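## Task

Take tube A (violet cap) from rack RK position C5, set it on the centre of the balance pan, close the balance door and press PRINT. Then seat tube A fully down in dry block DB bore B3 and close the balance door. Do not grip other tubes and keep them seated in their bores and wells; keep every station upright and level on the bench mat. Only results that hold without the robot's support count. Finally open the gripper and move the arm away.

## Robot and tools

Robot: a single arm with six revolute joints and a two-finger gripper, on a base that may sit slightly tilted relative to the table.

Scene frame: origin on the table top directly beneath the arm base; +z up; +y points left when facing along +x. Distances are metres, angles radians.

Layout: rack RK is the station closest to the base. Behind it, ordered left to right, stand the balance BAL, dry block DB, mixer MX, spectrophotometer SP and magnet block MG. None are fastened, so pushes can shift or tip them. For any station, row A is the row nearest its front and column 1 the leftmost as seen from the front. The balance door is the top glass pane of its enclosure; it opens by sliding away from the viewer and closes by sliding back toward the front. PRINT is the white key on the balance's sloped front face; a green lamp lights if it is pressed while the door is closed, whether or not the pan holds anything. Tubes placed in a bore must be pushed to the bottom.

Tool execute_actions, argument actions: a list holding one item or nothing.
- Empty list: no command; returns current state with pictures.
- Move item: {"rows": [...], "steps": n}, n from 8 to 15 (default 15). Each control step lasts 1/30 s. rows holds 1 to 15 rows; each row drives one step and the final row is reused for remaining steps. A row is seven numbers for the one arm, in this order: waist, shoulder, elbow, wrist pitch, wrist yaw, wrist roll, gripper opening. The six joint values are absolute target angles in radians, in the same convention as the Joint positions line, not offsets. Nominal ranges: waist -2.880 to 2.880, shoulder 0.000 to 3.142, elbow 0.000 to 3.019, wrist pitch -1.693 to 1.571, wrist yaw -1.571 to 1.571, wrist roll -2.094 to 2.094; true ends may differ by up to 0.019. A target beyond a range by over 0.019 and farther out than the current angle makes the call rejected, and nothing is sent. Targets past the real end are clipped there, reported as "joint sent to its limit" (possibly about an earlier move). The opening is an absolute value from -1 (closed) to +1 (fully open, pad gap 0.094 m).
- Wait item: {"steps": n}, n up to 300, sends nothing and returns once n steps have elapsed since the previous result, counting your reply time.
- pictures (boolean, optional) forces camera images on or off; they come by default only for an empty list.

Motion limits: each step, every joint's target is held within a lead of its measured angle (waist 0.264, shoulder 0.32, elbow 0.276, wrist pitch 0.33, wrist yaw 0.186, wrist roll 0.522 rad), and all targets are pulled back if the gripper would be sent over 70 mm from where it is. Big moves therefore take several calls. Moves of a few mm may not register. The arm keeps heading to the last row sent while you think or wait, until it nearly stops or a step is HELD. A result is produced 8 steps before an action ends; those last steps run while you reply.

Result lines: Joint positions and Joint velocities list the six joints (rad, rad/s) then finger gap (m, m/s). grip_measured gives the finger opening on the command scale. Gripper readings may carry a constant error near 1 mm. To hold something, command about 0.03 below grip_measured; a smaller margin grips lighter. Pad force tops out near 50 to 62 N (lower on thin parts, spikes briefly on contact). "joint command not followed" means a clearance check changed or blocked targets (mounts and posts count as part of the arm); HELD marks steps where your row was partly or fully not applied. Joint torques list the six drives' total output, with offsets, friction and noise. MOTOR HOT appears from 85 °C; at 100 °C an OVER-TEMPERATURE FAULT drops the arm, so do not hold loads for long while deliberating.

Cameras: cam_high (504x504, fixed, pinhole with radial distortion, calibration given) and cam_wrist (616x616 fisheye on the hand, pose unknown). zoom_image takes camera ("cam_high" or "cam_wrist") and region [x0, y0, x1, y1] in pixels of that camera's latest image, origin top-left, at most 504 by 504, and returns an enlarged view.

finished_scene takes scene, the number of the current scene; it grades it, cannot be reversed, and reports the next task. Replying with no tool call ends everything.

Avoid: dropping or knocking anything off the table, tipping stations, hard hits and shoves, gripping others' tubes, and leaving anything supported only by the gripper. Objects may occasionally get a brief external push. Move smoothly and efficiently.

Each tool is called after "Emit:" as name([rows], argument=value, ...), one row to a line, values as JSON.

## Session

Emit:
execute_actions(actions=[])

Scene clock: 0.00 s of 12600.00 s.
grip_measured=+1.000
Joint positions: [-1.402  1.125  0.602 -1.106  0.048  0.817  0.094]
Joint velocities: [ 0.005  0.015  0.002  0.002 -0.066  0.007  0.   ]
Joint torques (N m, as the arm reports them, + toward a larger angle): no reading
Motor temperatures (°C, as the motors report them): [24 24 24 21 22 23]

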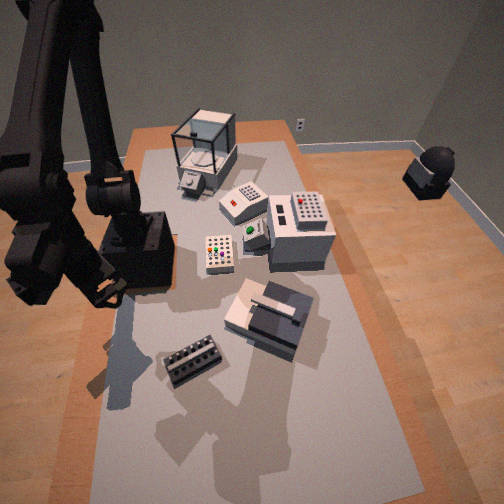

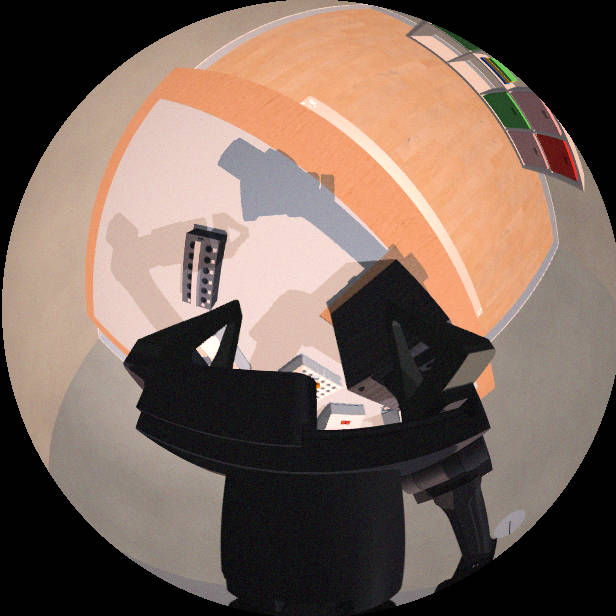

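Emit:
zoom_image(camera="cam_high", region=[150, 100, 350, 300])

Emit:
zoom_image(camera="cam_high", region=[0, 140, 200, 340])

Emit:
zoom_image(camera="cam_high", region=[190, 175, 290, 285])

Region (150, 100, 350, 300) of cam_high's 504x504 image, scaled by 2.520, with more detail than that image has.

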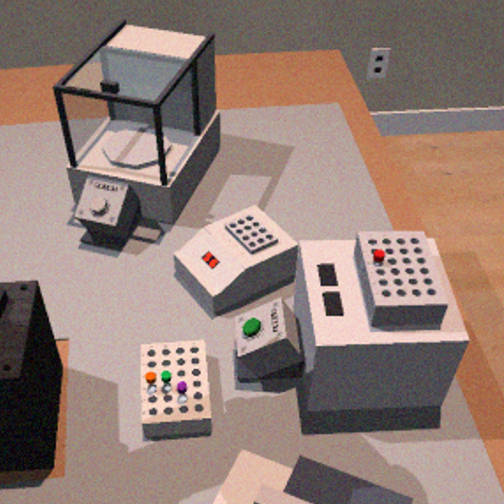

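Region (0, 140, 200, 340) of cam_high's 504x504 image, scaled by 2.520, with more detail than that image has.

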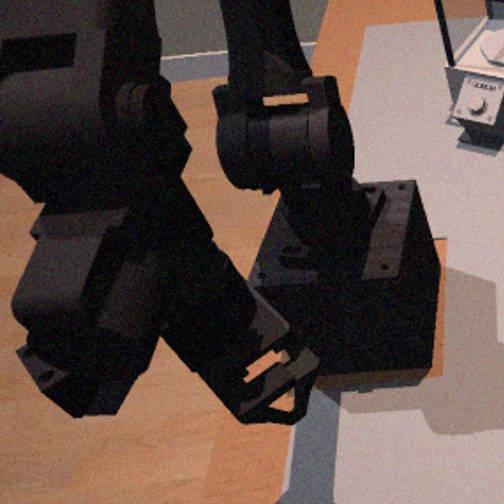

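Region (190, 175, 290, 285) of cam_high's 504x504 image, scaled by 4.582, with more detail than that image has; it fills the left 458 columns of this view, and the rest is white.

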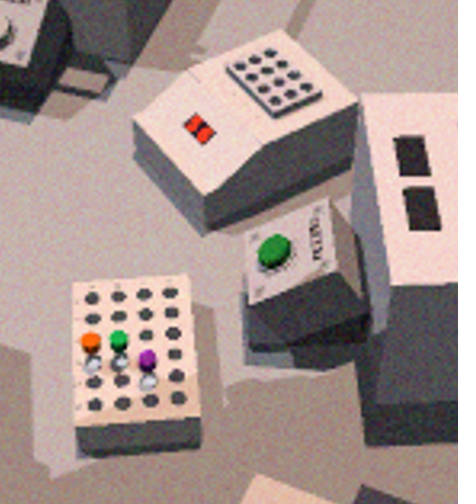

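Emit:
execute_actions([
  {"rows":[[-0.31,1.4,0.75,-0.92,0,0,1]]},
])

Emit:
execute_actions([
  {"steps":60},
], pictures=true)

Scene clock: 1.80 s of 12600.00 s.
grip_measured=+1.000
Joint positions: [-1.081  1.377  0.691 -0.954  0.01   0.385  0.094]
Joint velocities: [ 1.949  0.806  0.354  0.408 -0.022 -1.824  0.   ]
Joint torques (N m, as the arm reports them, + toward a larger angle): [ 1.83 -9.83  8.38 -0.19 -0.23 -0.19]
Motor temperatures (°C, as the motors report them): [24 24 24 21 22 23]
Steps of this call (steps 1 to 47: nothing new was sent; steps 48 to 54: the first 7 steps of this action). Readings (joint positions):
48: [-1.391 1.137 0.604 -1.094 0.043 0.775]
49: [-1.359 1.167 0.613 -1.068 0.033 0.717]
51: [-1.263 1.260 0.644 -1.014 0.020 0.593]
54: the state above

Scene clock: 3.80 s of 12600.00 s.
grip_measured=+1.000
Joint positions: [-0.297  1.416  0.718 -0.923 -0.002  0.016  0.094]
Joint velocities: [-0.005 -0.015 -0.012 -0.027 -0.007  0.007  0.   ]
Joint torques (N m, as the arm reports them, + toward a larger angle): [-0.81 -8.67  8.7   0.1   0.16 -0.22]
Motor temperatures (°C, as the motors report them): [24 24 25 21 22 23]
Kept back: nothing.
Steps of this call (steps 1 to 8: the last 8 steps of your previous action; steps 9 to 45: the robot went on to your last target; steps 46 to 60: nothing new was sent). Readings (joint positions):
1: [-1.013 1.400 0.700 -0.942 0.009 0.327]
2: [-0.943 1.413 0.707 -0.934 0.007 0.279]
4: [-0.797 1.421 0.712 -0.926 0.005 0.203]
8: [-0.497 1.420 0.717 -0.923 0.002 0.110]
60: the state above
The arm was judged still, so your last target was given up. Only a new action makes it travel on or press farther. Fingers that are still opening or closing keep moving.

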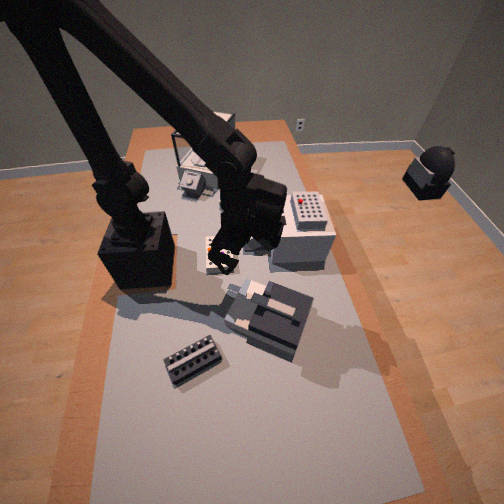

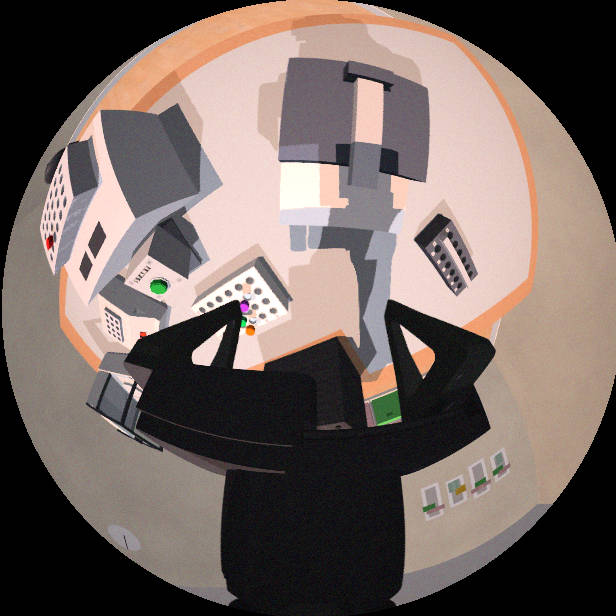

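Emit:
execute_actions([
  {"rows":[[0.1,1.4,0.6,-0.75,0,0,1]]},
])

Emit:
execute_actions([
  {"steps":40},
], pictures=true)

Scene clock: 4.63 s of 12600.00 s.
grip_measured=+1.000
Joint positions: [ 0.082  1.408  0.6   -0.769 -0.005  0.014  0.094]
Joint velocities: [ 1.402 -0.015 -0.193  0.066 -0.154 -0.066  0.   ]
Joint torques (N m, as the arm reports them, + toward a larger angle): [-4.94 -7.88  6.61  0.44  0.45 -0.14]
Motor temperatures (°C, as the motors report them): [24 24 25 21 22 23]
Steps of this call (steps 1 to 18: nothing new was sent; steps 19 to 25: the first 7 steps of this action). Readings (joint positions):
19: [-0.283 1.415 0.706 -0.897 0.006 0.016]
20: [-0.246 1.410 0.684 -0.850 0.009 0.016]
22: [-0.122 1.408 0.639 -0.796 0.008 0.016]
25: the state above

Scene clock: 5.97 s of 12600.00 s.
grip_measured=+1.000
Joint positions: [ 0.114  1.408  0.592 -0.762 -0.002  0.012  0.094]
Joint velocities: [-0.005  0.005  0.022 -0.012  0.022  0.022  0.   ]
Joint torques (N m, as the arm reports them, + toward a larger angle): [-0.98 -7.46  6.2   0.42  0.17 -0.17]
Motor temperatures (°C, as the motors report them): [24 24 25 21 22 23]
Kept back: nothing.
Steps of this call (steps 1 to 8: the last 8 steps of your previous action; steps 9 to 30: the robot went on to your last target; steps 31 to 40: nothing new was sent). Readings (joint positions):
1: [0.118 1.408 0.595 -0.767 -0.007 0.013]
2: [0.133 1.408 0.593 -0.766 -0.007 0.012]
4: [0.130 1.408 0.592 -0.765 -0.005 0.012]
8: [0.115 1.408 0.592 -0.762 -0.002 0.012]
40: the state above
The arm was judged still, so your last target was given up. Only a new action makes it travel on or press farther. Fingers that are still opening or closing keep moving.

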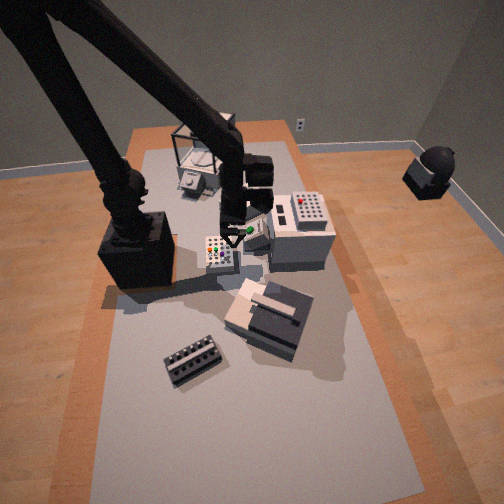

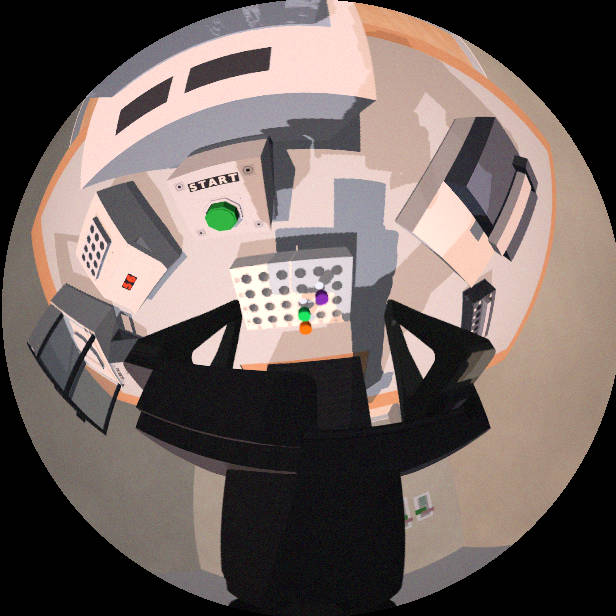

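Emit:
zoom_image(camera="cam_high", region=[180, 110, 340, 290])

Region (180, 110, 340, 290) of cam_high's 504x504 image, scaled by 2.800, with more detail than that image has.

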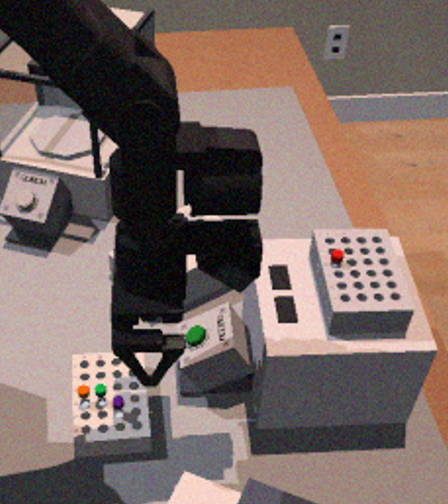

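Emit:
execute_actions([
  {"rows":[[0.1,1.41,0.5,-0.65,0,0,0],[0.1,1.41,0.5,-0.65,0,0,0],[0.1,1.41,0.5,-0.65,0,0,0],[0.1,1.41,0.5,-0.65,0,0,0],[0.1,1.42,0.42,-0.56,0,0,-0.5]]},
])

Emit:
execute_actions([
  {"steps":30},
], pictures=true)

Emit:
zoom_image(camera="cam_high", region=[180, 190, 280, 290])

Scene clock: 7.27 s of 12600.00 s.
grip_measured=-0.474
Joint positions: [ 0.114  1.41   0.44  -0.597 -0.002  0.012  0.025]
Joint velocities: [-0.015  0.054 -0.662  0.349 -0.051 -0.007 -0.046]
Joint torques (N m, as the arm reports them, + toward a larger angle): [-0.74 -5.36  6.41  0.22  0.17 -0.17]
Motor temperatures (°C, as the motors report them): [24 24 25 21 22 23]
Steps of this call (steps 1 to 32: nothing new was sent; steps 33 to 39: the first 7 steps of this action). Readings (joint positions):
33: [0.114 1.408 0.580 -0.740 -0.002 0.012]
34: [0.114 1.406 0.561 -0.702 -0.002 0.012]
36: [0.114 1.407 0.519 -0.671 -0.002 0.012]
39: the state above

Scene clock: 8.27 s of 12600.00 s.
grip_measured=-0.497
Joint positions: [ 0.114  1.422  0.399 -0.572 -0.002  0.012  0.024]
Joint velocities: [ 0.005 -0.005 -0.027  0.002 -0.022  0.022  0.   ]
Joint torques (N m, as the arm reports them, + toward a larger angle): [-0.85 -5.48  5.85  0.36  0.18 -0.17]
Motor temperatures (°C, as the motors report them): [24 24 25 21 22 23]
Kept back: nothing.
Steps of this call (steps 1 to 8: the last 8 steps of your previous action; steps 9 to 30: the robot went on to your last target). Readings (joint positions):
1: [0.114 1.413 0.421 -0.590 -0.002 0.012]
2: [0.114 1.417 0.408 -0.588 -0.002 0.012]
4: [0.114 1.421 0.399 -0.586 -0.002 0.012]
8: [0.114 1.422 0.399 -0.573 -0.002 0.012]
30: the state above
The arm was judged still, so your last target was given up. Only a new action makes it travel on or press farther. Fingers that are still opening or closing keep moving.

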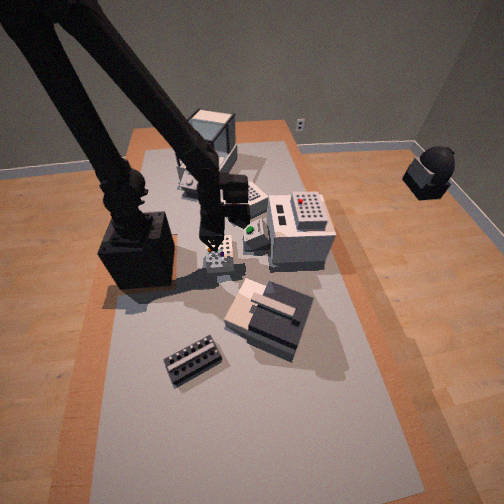

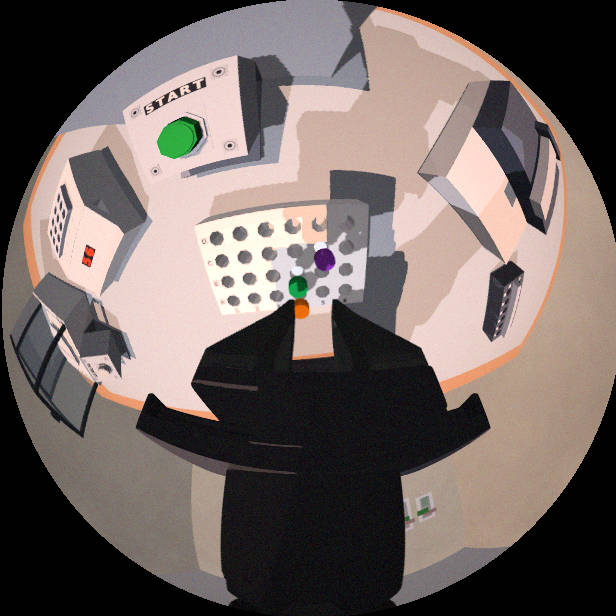

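Region (180, 190, 280, 290) of cam_high's 504x504 image, scaled by 5.040, with more detail than that image has.

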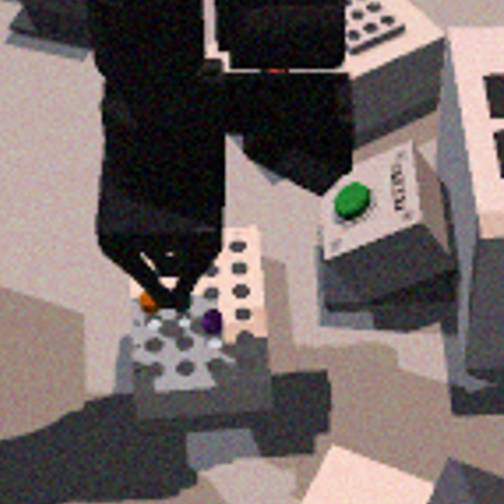

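Emit:
execute_actions([
  {"rows":[[0.1,1.4,0.55,-0.7,0,0,-1],[0.1,1.4,0.55,-0.7,0,0,-1],[0.1,1.4,0.65,-0.8,0,0,-1],[0.1,1.4,0.65,-0.8,0,0,-1],[0.1,1.37,0.75,-0.9,0,0,-1],[0.1,1.37,0.75,-0.9,0,0,-1],[0.1,1.35,0.86,-1.05,0,0,-1],[0.1,1.35,0.86,-1.05,0,0,-1],[0.1,1.35,0.86,-1.05,0,0,-1],[0.1,1.35,0.86,-1.05,0,0,-1],[1.51,1.35,0.86,-1.05,0,0,-1]]},
])

Emit:
execute_actions([
  {"steps":60},
], pictures=true)

Emit:
zoom_image(camera="cam_high", region=[140, 60, 280, 200])

Scene clock: 9.80 s of 12600.00 s.
grip_measured=-0.982
Joint positions: [ 0.114  1.415  0.614 -0.824 -0.002  0.012  0.001]
Joint velocities: [-0.005 -0.103  1.258 -1.404 -0.037 -0.007 -0.001]
Joint torques (N m, as the arm reports them, + toward a larger angle): [-0.56 -9.46  8.57 -0.27  0.13 -0.11]
Motor temperatures (°C, as the motors report them): [24 24 25 21 22 23]
Steps of this call (steps 1 to 39: nothing new was sent; steps 40 to 46: the first 7 steps of this action). Readings (joint positions):
40: [0.114 1.422 0.411 -0.597 -0.002 0.012]
41: [0.114 1.422 0.432 -0.641 -0.002 0.012]
43: [0.114 1.421 0.495 -0.717 -0.002 0.012]
46: the state above

Scene clock: 11.80 s of 12600.00 s.
grip_measured=-0.983
Joint positions: [ 1.521  1.355  0.84  -1.04  -0.002  0.01   0.001]
Joint velocities: [-0.005 -0.024 -0.017 -0.012 -0.007 -0.022 -0.002]
Joint torques (N m, as the arm reports them, + toward a larger angle): [-0.26 -8.97  8.09 -0.43  0.1  -0.16]
Motor temperatures (°C, as the motors report them): [24 24 25 21 22 23]
Kept back: nothing.
Steps of this call (steps 1 to 8: the last 8 steps of your previous action; steps 9 to 60: the robot went on to your last target). Readings (joint positions):
1: [0.114 1.411 0.657 -0.871 -0.002 0.012]
2: [0.114 1.405 0.700 -0.913 -0.002 0.012]
4: [0.125 1.388 0.774 -0.977 0.004 0.012]
8: [0.318 1.358 0.836 -1.007 0.007 0.012]
60: the state above
The arm was judged still, so your last target was given up. Only a new action makes it travel on or press farther. Fingers that are still opening or closing keep moving.

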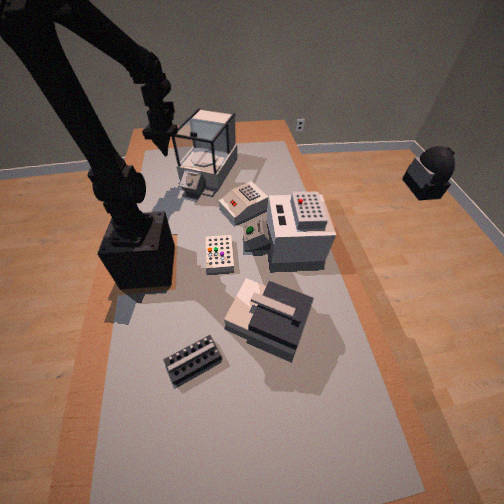

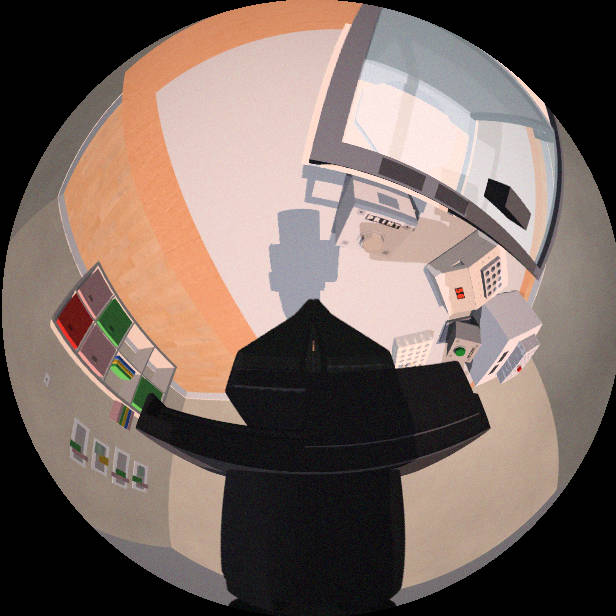

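Region (140, 60, 280, 200) of cam_high's 504x504 image, scaled by 3.600, with more detail than that image has.

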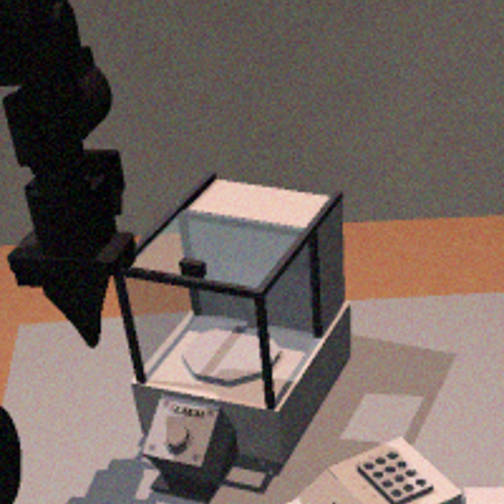

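Emit:
execute_actions([
  {"rows":[[1.45,1.2,0.86,-0.95,0,0,-1],[1.45,1.2,0.86,-0.95,0,0,-1],[1.45,1.2,0.86,-0.95,0,0,-1],[1.45,1.2,0.86,-0.95,0,0,-1],[1.45,1.2,0.86,-0.95,0,0,-1],[1.25,1.2,0.86,-0.9,0,0,-1]]},
])

Emit:
execute_actions([
  {"steps":30},
], pictures=true)

Emit:
zoom_image(camera="cam_high", region=[80, 0, 280, 260])

Scene clock: 13.70 s of 12600.00 s.
grip_measured=-0.982
Joint positions: [ 1.412  1.193  0.831 -0.943 -0.008  0.01   0.001]
Joint velocities: [-1.363 -0.386 -0.017  0.437 -0.051  0.022  0.   ]
Joint torques (N m, as the arm reports them, + toward a larger angle): [-4.24 -4.56  9.61  0.59  0.37 -0.14]
Motor temperatures (°C, as the motors report them): [24 24 25 21 22 23]
Steps of this call (steps 1 to 50: nothing new was sent; steps 51 to 57: the first 7 steps of this action). Readings (joint positions):
51: [1.517 1.345 0.838 -1.027 -0.002 0.010]
52: [1.508 1.325 0.832 -1.003 -0.003 0.010]
54: [1.481 1.266 0.831 -0.977 -0.002 0.010]
57: the state above

Scene clock: 14.70 s of 12600.00 s.
grip_measured=-0.982
Joint positions: [ 1.235  1.197  0.834 -0.911  0.003  0.01   0.001]
Joint velocities: [-0.005 -0.005 -0.017 -0.012 -0.095  0.007 -0.002]
Joint torques (N m, as the arm reports them, + toward a larger angle): [ 1.38 -7.08  9.68  0.78 -0.05 -0.15]
Motor temperatures (°C, as the motors report them): [24 24 25 21 22 23]
Kept back: nothing.
Steps of this call (steps 1 to 8: the last 8 steps of your previous action; steps 9 to 30: the robot went on to your last target). Readings (joint positions):
1: [1.364 1.184 0.833 -0.929 -0.007 0.010]
2: [1.315 1.181 0.833 -0.919 -0.003 0.010]
4: [1.246 1.185 0.834 -0.911 0.004 0.010]
8: [1.231 1.195 0.834 -0.911 0.003 0.010]
30: the state above
The arm was judged still, so your last target was given up. Only a new action makes it travel on or press farther. Fingers that are still opening or closing keep moving.

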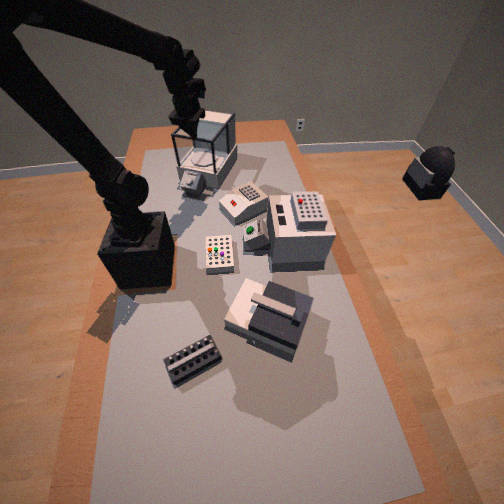

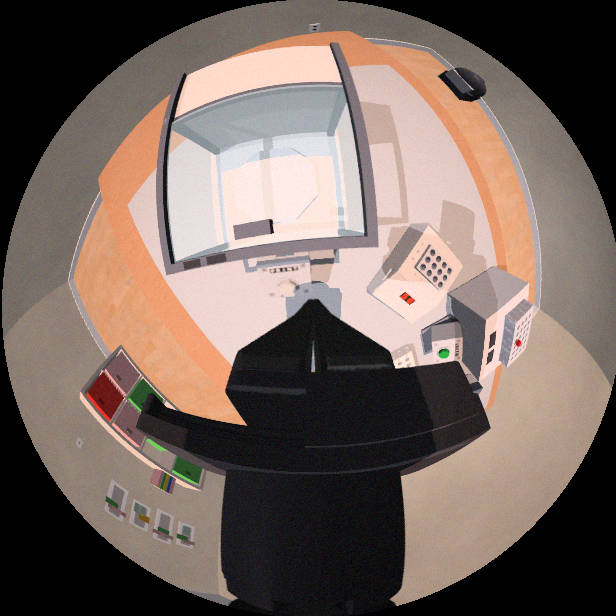

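Region (80, 0, 280, 260) of cam_high's 504x504 image, scaled by 1.938, with more detail than that image has; it fills the left 388 columns of this view, and the rest is white.

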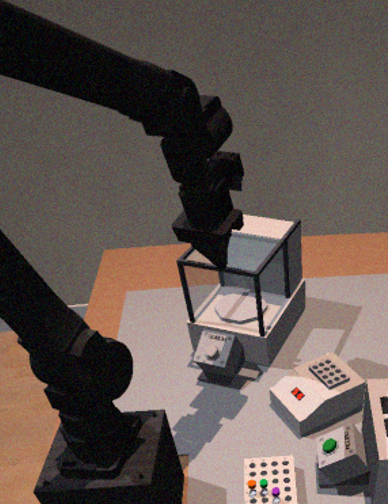

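Emit:
execute_actions([
  {"rows":[[1.33,1.29,0.91,-0.9,0,0,-1]]},
])

Emit:
execute_actions([
  {"steps":25},
], pictures=true)

Emit:
zoom_image(camera="cam_high", region=[150, 80, 260, 190])

Scene clock: 15.87 s of 12600.00 s.
grip_measured=-0.982
Joint positions: [ 1.327  1.298  0.867 -0.908 -0.     0.01   0.001]
Joint velocities: [ 0.122  0.19  -0.007  0.007 -0.007 -0.037  0.   ]
Joint torques (N m, as the arm reports them, + toward a larger angle): [  0.01 -10.18  10.51   0.52   0.05  -0.15]
Motor temperatures (°C, as the motors report them): [24 24 26 21 22 23]
Steps of this call (steps 1 to 28: nothing new was sent; steps 29 to 35: the first 7 steps of this action). Readings (joint positions):
29: [1.241 1.203 0.836 -0.911 0.004 0.010]
30: [1.254 1.218 0.844 -0.911 0.005 0.010]
32: [1.293 1.260 0.862 -0.910 0.003 0.010]
35: the state above

Scene clock: 16.70 s of 12600.00 s.
grip_measured=-0.982
Joint positions: [ 1.33   1.304  0.867 -0.908 -0.     0.01   0.001]
Joint velocities: [ 0.015  0.005  0.007  0.002  0.007 -0.022 -0.001]
Joint torques (N m, as the arm reports them, + toward a larger angle): [ 0.35 -9.66 10.52  0.52  0.04 -0.15]
Motor temperatures (°C, as the motors report them): [24 24 26 21 22 23]
Kept back: nothing.
Steps of this call (steps 1 to 8: the last 8 steps of your previous action; steps 9 to 15: the robot went on to your last target; steps 16 to 25: nothing new was sent). Readings (joint positions):
1: [1.330 1.303 0.867 -0.908 -0.000 0.010]
2: [1.330 1.304 0.867 -0.908 -0.000 0.010]
4: [1.330 1.304 0.867 -0.908 -0.000 0.010]
8: [1.330 1.304 0.867 -0.908 -0.000 0.010]
25: the state above
The arm was judged still, so your last target was given up. Only a new action makes it travel on or press farther. Fingers that are still opening or closing keep moving.

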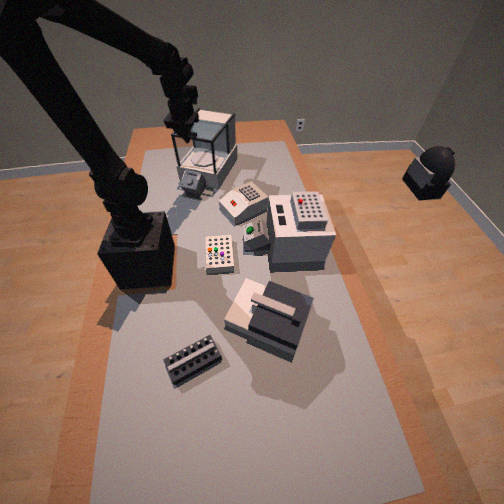

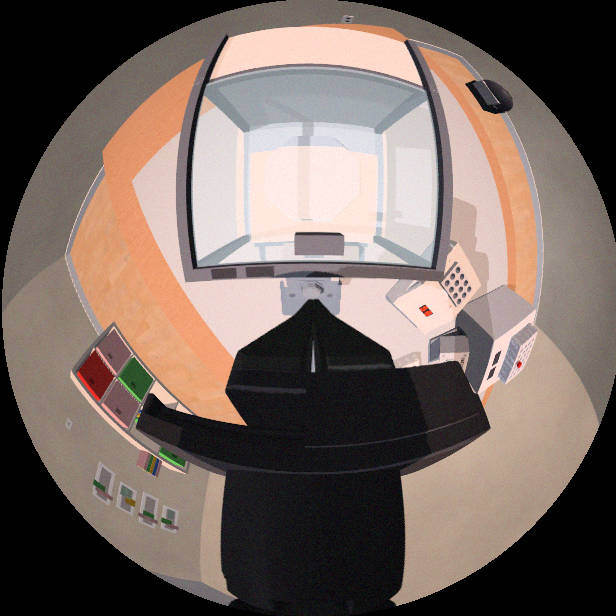

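Region (150, 80, 260, 190) of cam_high's 504x504 image, scaled by 4.582, with more detail than that image has.

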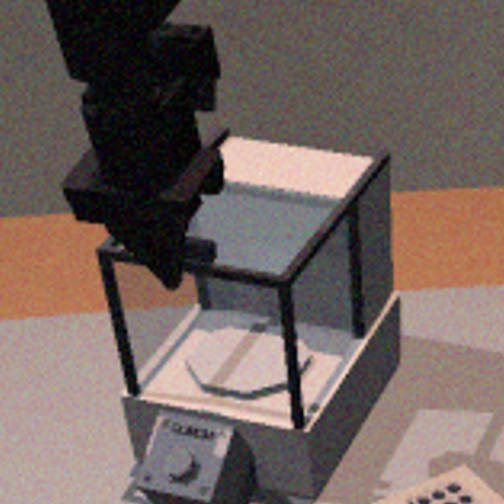

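Emit:
execute_actions([
  {"rows":[[1.33,1.29,0.96,-0.95,0,0,-1],[1.33,1.29,0.96,-0.95,0,0,-1],[1.33,1.29,0.96,-0.95,0,0,-1],[1.33,1.29,0.96,-0.95,0,0,-1],[1.33,1.29,0.96,-0.95,0,0,-1],[1.33,1.29,0.96,-0.95,0,0,-1],[1.33,1.33,0.99,-0.94,0,0,-1]]},
])

Emit:
execute_actions([
  {"steps":25},
], pictures=true)

Emit:
zoom_image(camera="cam_high", region=[150, 80, 260, 190])

Scene clock: 17.33 s of 12600.00 s.
grip_measured=-0.982
Joint positions: [ 1.33   1.305  0.916 -0.94  -0.     0.01   0.001]
Joint velocities: [-0.015  0.063  0.198  0.002  0.022 -0.037 -0.   ]
Joint torques (N m, as the arm reports them, + toward a larger angle): [ 0.41 -7.11 12.18  0.29  0.04 -0.16]
Motor temperatures (°C, as the motors report them): [24 24 26 21 22 23]
Steps of this call (steps 1 to 12: nothing new was sent; steps 13 to 19: the first 7 steps of this action). Readings (joint positions):
13: [1.330 1.304 0.871 -0.915 -0.000 0.010]
14: [1.330 1.304 0.878 -0.927 -0.000 0.010]
16: [1.330 1.303 0.895 -0.939 -0.000 0.010]
19: the state above

Scene clock: 18.17 s of 12600.00 s.
grip_measured=-0.982
Joint positions: [ 1.33   1.325  0.945 -0.94  -0.     0.01   0.001]
Joint velocities: [-0.015 -0.015 -0.022 -0.017 -0.037 -0.051 -0.   ]
Joint torques (N m, as the arm reports them, + toward a larger angle): [ 0.38 -8.91 10.93  0.33  0.05 -0.15]
Motor temperatures (°C, as the motors report them): [24 24 26 21 22 23]
Kept back: nothing.
Steps of this call (steps 1 to 8: the last 8 steps of your previous action; steps 9 to 25: the robot went on to your last target). Readings (joint positions):
1: [1.330 1.308 0.924 -0.940 -0.000 0.010]
2: [1.330 1.313 0.932 -0.940 -0.000 0.010]
4: [1.330 1.321 0.943 -0.940 -0.000 0.010]
8: [1.330 1.325 0.945 -0.940 -0.000 0.010]
25: the state above

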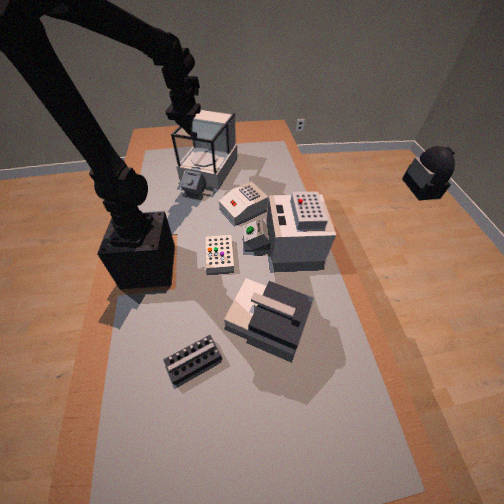

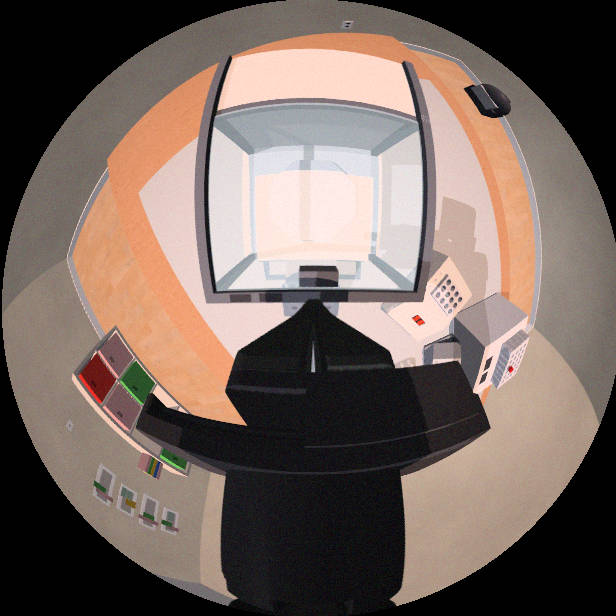

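Region (150, 80, 260, 190) of cam_high's 504x504 image, scaled by 4.582, with more detail than that image has.

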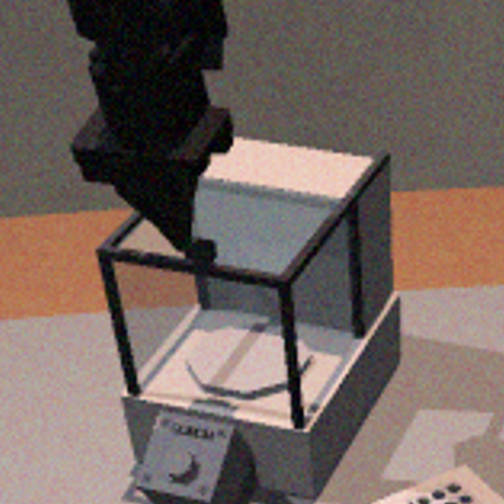

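Emit:
execute_actions([
  {"rows":[[1.33,1.38,0.99,-0.885,0,0,-1]]},
])

Emit:
execute_actions([
  {"steps":20},
], pictures=true)

Emit:
zoom_image(camera="cam_high", region=[150, 80, 260, 190])

Scene clock: 18.67 s of 12600.00 s.
grip_measured=-0.983
Joint positions: [ 1.33   1.359  0.963 -0.897 -0.     0.01   0.001]
Joint velocities: [-0.005 -0.015 -0.007  0.007 -0.037 -0.022 -0.001]
Joint torques (N m, as the arm reports them, + toward a larger angle): [ 0.33 -7.9   9.56  0.77  0.04 -0.15]
Motor temperatures (°C, as the motors report them): [24 24 26 21 22 23]
Steps of this call (steps 1 to 8: the robot went on to your last target; steps 9 to 15: the first 7 steps of this action). Readings (joint positions):
9: [1.330 1.329 0.945 -0.934 -0.000 0.010]
10: [1.330 1.335 0.946 -0.922 -0.000 0.010]
12: [1.330 1.351 0.954 -0.908 -0.000 0.010]
15: the state above

Scene clock: 19.33 s of 12600.00 s.
grip_measured=-0.983
Joint positions: [ 1.33   1.359  0.963 -0.897 -0.     0.01   0.001]
Joint velocities: [-0.005 -0.005  0.017  0.002  0.066 -0.037  0.001]
Joint torques (N m, as the arm reports them, + toward a larger angle): [ 0.35 -8.06  9.59  0.76  0.04 -0.16]
Motor temperatures (°C, as the motors report them): [24 24 26 21 22 23]
Kept back: nothing.
Steps of this call (steps 1 to 8: the last 8 steps of your previous action; steps 9 to 15: the robot went on to your last target; steps 16 to 20: nothing new was sent). Readings (joint positions):
1: [1.330 1.359 0.963 -0.897 -0.000 0.010]
2: [1.330 1.359 0.963 -0.897 -0.000 0.010]
4: [1.330 1.359 0.963 -0.897 -0.000 0.010]
8: [1.330 1.359 0.963 -0.897 -0.000 0.010]
20: the state above
The arm was judged still, so your last target was given up. Only a new action makes it travel on or press farther. Fingers that are still opening or closing keep moving.

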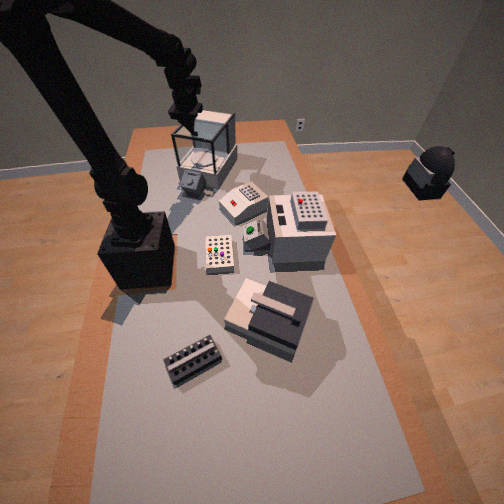

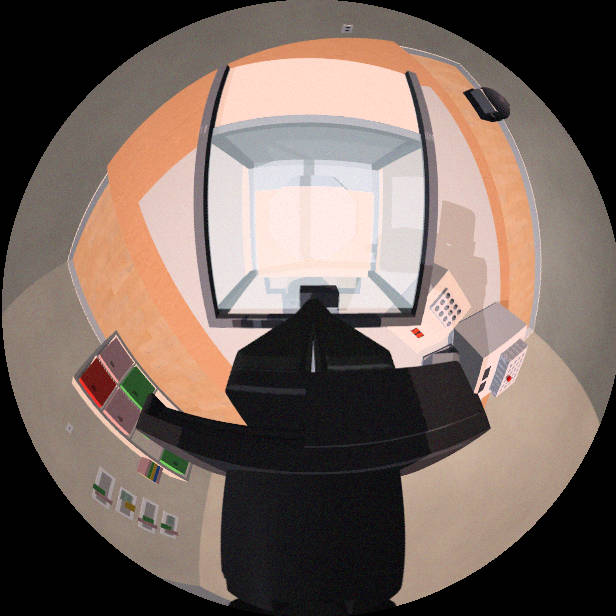

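Region (150, 80, 260, 190) of cam_high's 504x504 image, scaled by 4.582, with more detail than that image has.

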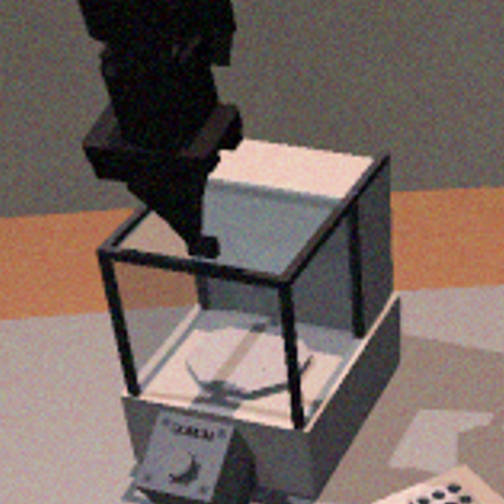

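Emit:
execute_actions([
  {"rows":[[1.33,1.33,0.99,-0.93,0,0,-1],[1.33,1.33,0.99,-0.96,0,0,-1],[1.33,1.33,0.99,-0.98,0,0,-1],[1.33,1.33,0.99,-0.98,0,0,-1],[1.33,1.33,0.99,-0.98,0,0,-1],[1.33,1.33,0.99,-0.98,0,0,-1],[1.33,1.33,0.99,-0.98,0,0,-1],[1.33,1.37,0.99,-0.95,0,0,-1]]},
])

Emit:
execute_actions([
  {"steps":20},
], pictures=true)

Emit:
zoom_image(camera="cam_high", region=[150, 80, 260, 190])

Scene clock: 19.93 s of 12600.00 s.
grip_measured=-0.983
Joint positions: [ 1.33   1.347  0.963 -0.968 -0.     0.01   0.001]
Joint velocities: [-0.015 -0.024  0.012 -0.046 -0.007  0.081  0.001]
Joint torques (N m, as the arm reports them, + toward a larger angle): [  0.42 -10.61   9.51  -0.09   0.04  -0.15]
Motor temperatures (°C, as the motors report them): [24 24 26 21 22 23]
Steps of this call (steps 1 to 11: nothing new was sent; steps 12 to 18: the first 7 steps of this action). Readings (joint positions):
12: [1.330 1.358 0.963 -0.900 -0.000 0.010]
13: [1.330 1.356 0.963 -0.912 -0.000 0.010]
15: [1.330 1.351 0.963 -0.947 -0.000 0.010]
18: the state above

Scene clock: 20.60 s of 12600.00 s.
grip_measured=-0.983
Joint positions: [ 1.33   1.368  0.963 -0.964 -0.     0.01   0.001]
Joint velocities: [-0.005 -0.015 -0.002  0.002 -0.051 -0.007 -0.001]
Joint torques (N m, as the arm reports them, + toward a larger angle): [ 0.38 -9.16  9.46  0.68  0.04 -0.15]
Motor temperatures (°C, as the motors report them): [24 24 26 21 22 23]
Kept back: nothing.
Steps of this call (steps 1 to 8: the last 8 steps of your previous action; steps 9 to 20: the robot went on to your last target). Readings (joint positions):
1: [1.330 1.348 0.963 -0.969 -0.000 0.010]
2: [1.330 1.350 0.963 -0.967 -0.000 0.010]
4: [1.330 1.356 0.963 -0.964 -0.000 0.010]
8: [1.330 1.368 0.963 -0.964 -0.000 0.010]
20: the state above

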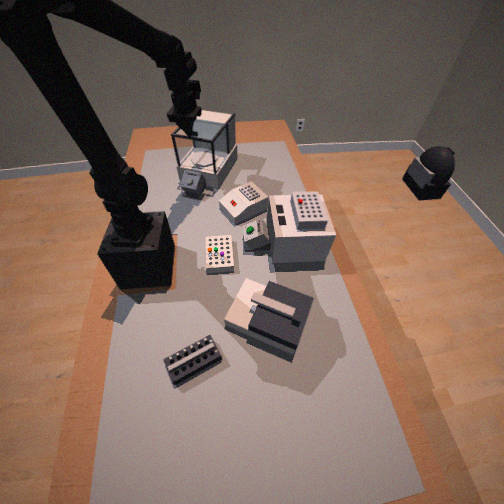

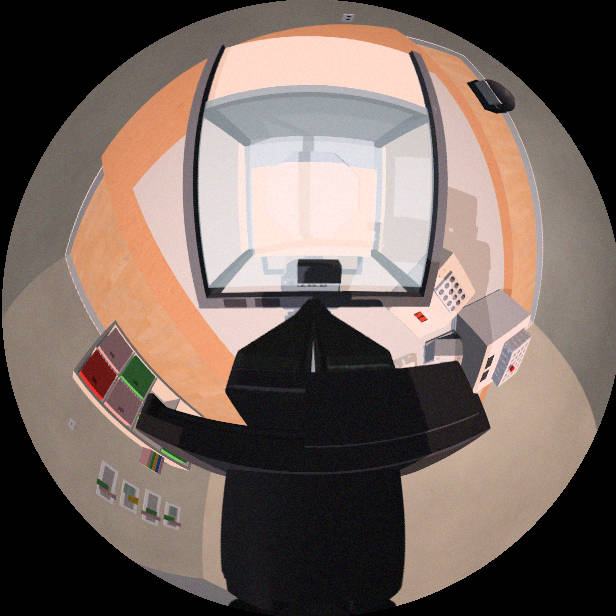

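Region (150, 80, 260, 190) of cam_high's 504x504 image, scaled by 4.582, with more detail than that image has.

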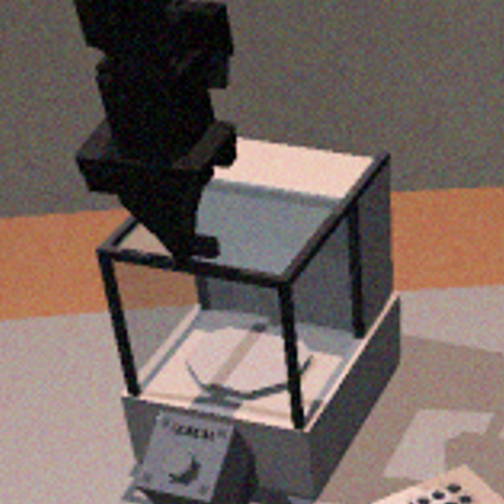

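Emit:
execute_actions([
  {"rows":[[1.33,1.395,1.0,-0.93,0,0,-1],[1.33,1.395,1.0,-0.93,0,0,-1],[1.33,1.395,1.0,-0.93,0,0,-1],[1.33,1.395,1.0,-0.93,0,0,-1],[1.33,1.41,1.02,-0.93,0,0,-1],[1.33,1.42,1.03,-0.93,0,0,-1],[1.33,1.43,1.04,-0.93,0,0,-1],[1.33,1.44,1.05,-0.93,0,0,-1],[1.33,1.45,1.058,-0.93,0,0,-1],[1.33,1.46,1.067,-0.93,0,0,-1],[1.33,1.47,1.075,-0.93,0,0,-1],[1.33,1.48,1.084,-0.93,0,0,-1],[1.33,1.49,1.092,-0.93,0,0,-1],[1.33,1.5,1.10,-0.93,0,0,-1]]},
])

Emit:
execute_actions([
  {"steps":25},
], pictures=true)

Emit:
zoom_image(camera="cam_high", region=[150, 80, 260, 190])

Scene clock: 21.37 s of 12600.00 s.
grip_measured=-0.983
Joint positions: [ 1.33   1.386  0.974 -0.95  -0.     0.01   0.001]
Joint velocities: [ 0.005  0.2    0.212  0.007  0.007  0.022 -0.001]
Joint torques (N m, as the arm reports them, + toward a larger angle): [ 0.3  -7.08 11.38  0.9   0.04 -0.15]
Motor temperatures (°C, as the motors report them): [24 24 26 21 22 23]
Steps of this call (steps 1 to 15: the robot went on to your last target; step 16: nothing new was sent; steps 17 to 23: the first 7 steps of this action). Readings (joint positions):
17: [1.330 1.369 0.963 -0.961 -0.000 0.010]
18: [1.330 1.372 0.963 -0.955 -0.000 0.010]
20: [1.330 1.377 0.963 -0.950 -0.000 0.010]
23: the state above

Scene clock: 22.20 s of 12600.00 s.
grip_measured=-0.983
Joint positions: [ 1.33   1.483  1.067 -0.944 -0.     0.01   0.001]
Joint velocities: [ 0.005 -0.005  0.012 -0.012 -0.022 -0.051 -0.001]
Joint torques (N m, as the arm reports them, + toward a larger angle): [ 0.33 -9.98  9.82  0.69  0.04 -0.16]
Motor temperatures (°C, as the motors report them): [24 24 26 21 22 23]
Kept back: nothing.
Steps of this call (steps 1 to 8: the last 8 steps of your previous action; steps 9 to 25: the robot went on to your last target). Readings (joint positions):
1: [1.330 1.394 0.983 -0.950 -0.000 0.010]
2: [1.330 1.403 0.993 -0.950 -0.000 0.010]
4: [1.330 1.427 1.012 -0.950 -0.000 0.010]
8: [1.330 1.472 1.055 -0.947 -0.000 0.010]
25: the state above

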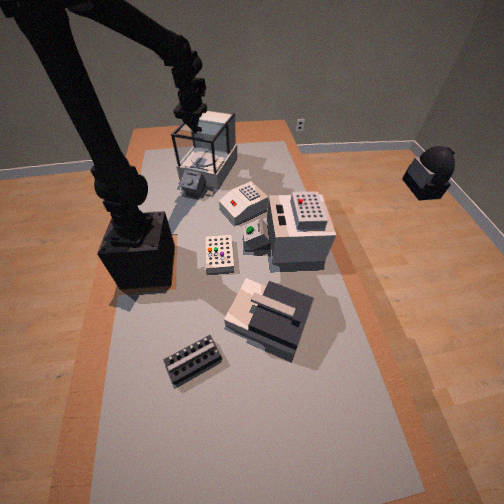

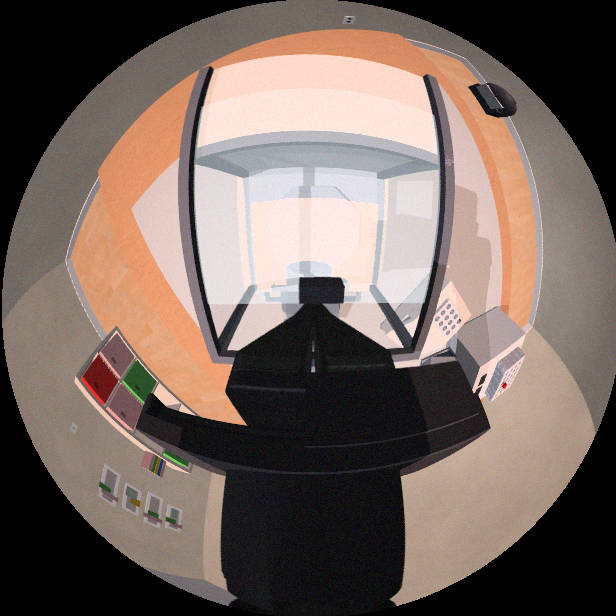

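Region (150, 80, 260, 190) of cam_high's 504x504 image, scaled by 4.582, with more detail than that image has.

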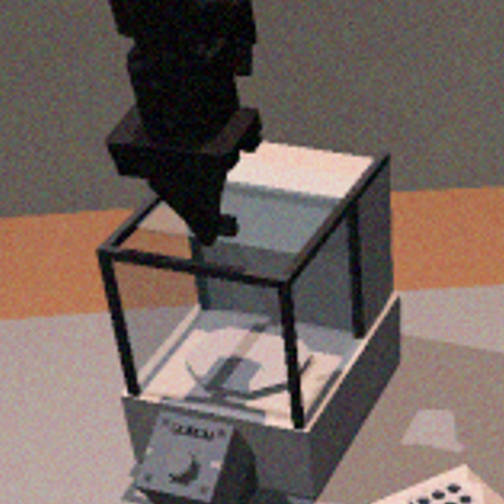

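Emit:
execute_actions([
  {"rows":[[1.33,1.51,1.12,-0.93,0,0,-1],[1.33,1.525,1.135,-0.93,0,0,-1],[1.33,1.54,1.15,-0.93,0,0,-1],[1.33,1.555,1.165,-0.93,0,0,-1],[1.33,1.57,1.18,-0.93,0,0,-1],[1.33,1.585,1.195,-0.93,0,0,-1],[1.33,1.6,1.21,-0.93,0,0,-1],[1.33,1.615,1.225,-0.93,0,0,-1],[1.33,1.63,1.24,-0.94,0,0,-1],[1.33,1.645,1.257,-0.94,0,0,-1],[1.33,1.66,1.274,-0.94,0,0,-1],[1.33,1.675,1.291,-0.94,0,0,-1],[1.33,1.69,1.308,-0.94,0,0,-1],[1.33,1.705,1.325,-0.94,0,0,-1]]},
])

Emit:
execute_actions([
  {"steps":25},
], pictures=true)

Emit:
zoom_image(camera="cam_high", region=[150, 80, 260, 190])

Scene clock: 23.10 s of 12600.00 s.
grip_measured=-0.983
Joint positions: [ 1.33   1.544  1.14  -0.944  0.001  0.01   0.001]
Joint velocities: [-0.015  0.474  0.549 -0.007 -0.051 -0.022 -0.   ]
Joint torques (N m, as the arm reports them, + toward a larger angle): [  0.26 -10.    10.2    0.65  -0.01  -0.15]
Motor temperatures (°C, as the motors report them): [24 24 27 21 22 23]
Steps of this call (steps 1 to 15: the robot went on to your last target; steps 16 to 20: nothing new was sent; steps 21 to 27: the first 7 steps of this action). Readings (joint positions):
21: [1.330 1.484 1.068 -0.944 -0.000 0.010]
22: [1.330 1.487 1.071 -0.944 -0.000 0.010]
24: [1.330 1.501 1.088 -0.944 -0.000 0.010]
27: the state above

Scene clock: 23.93 s of 12600.00 s.
grip_measured=-0.983
Joint positions: [ 1.33   1.657  1.286 -0.965  0.003  0.01   0.001]
Joint velocities: [-0.005 -0.015  0.002 -0.017 -0.022  0.066  0.   ]
Joint torques (N m, as the arm reports them, + toward a larger angle): [  0.26 -10.14  10.42   1.13  -0.07  -0.16]
Motor temperatures (°C, as the motors report them): [24 24 27 21 22 23]
Kept back: nothing.
Steps of this call (steps 1 to 8: the last 8 steps of your previous action; steps 9 to 25: the robot went on to your last target). Readings (joint positions):
1: [1.330 1.560 1.159 -0.944 0.001 0.010]
2: [1.330 1.575 1.179 -0.944 0.002 0.010]
4: [1.330 1.604 1.215 -0.944 0.002 0.010]
8: [1.330 1.656 1.282 -0.953 0.003 0.010]
25: the state above

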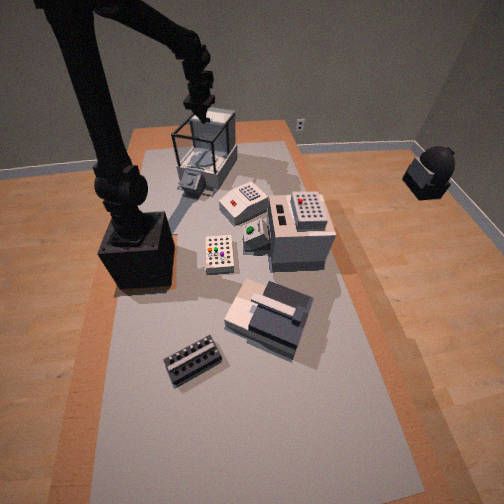

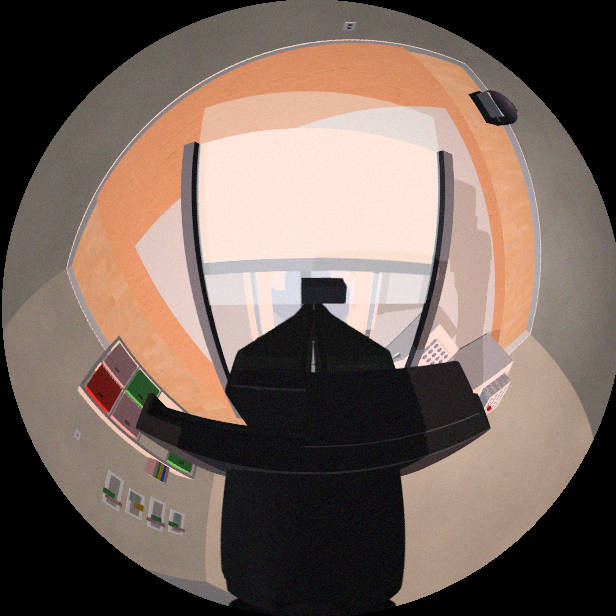

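Region (150, 80, 260, 190) of cam_high's 504x504 image, scaled by 4.582, with more detail than that image has.

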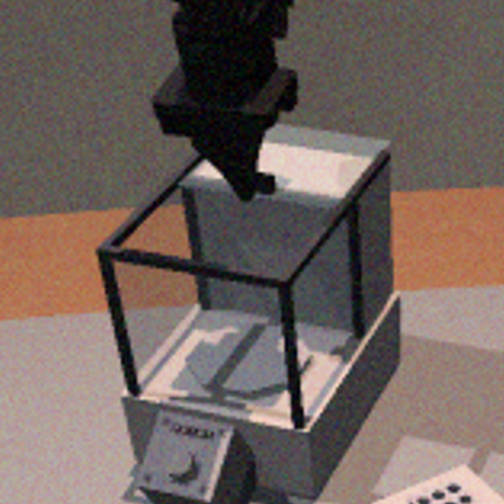

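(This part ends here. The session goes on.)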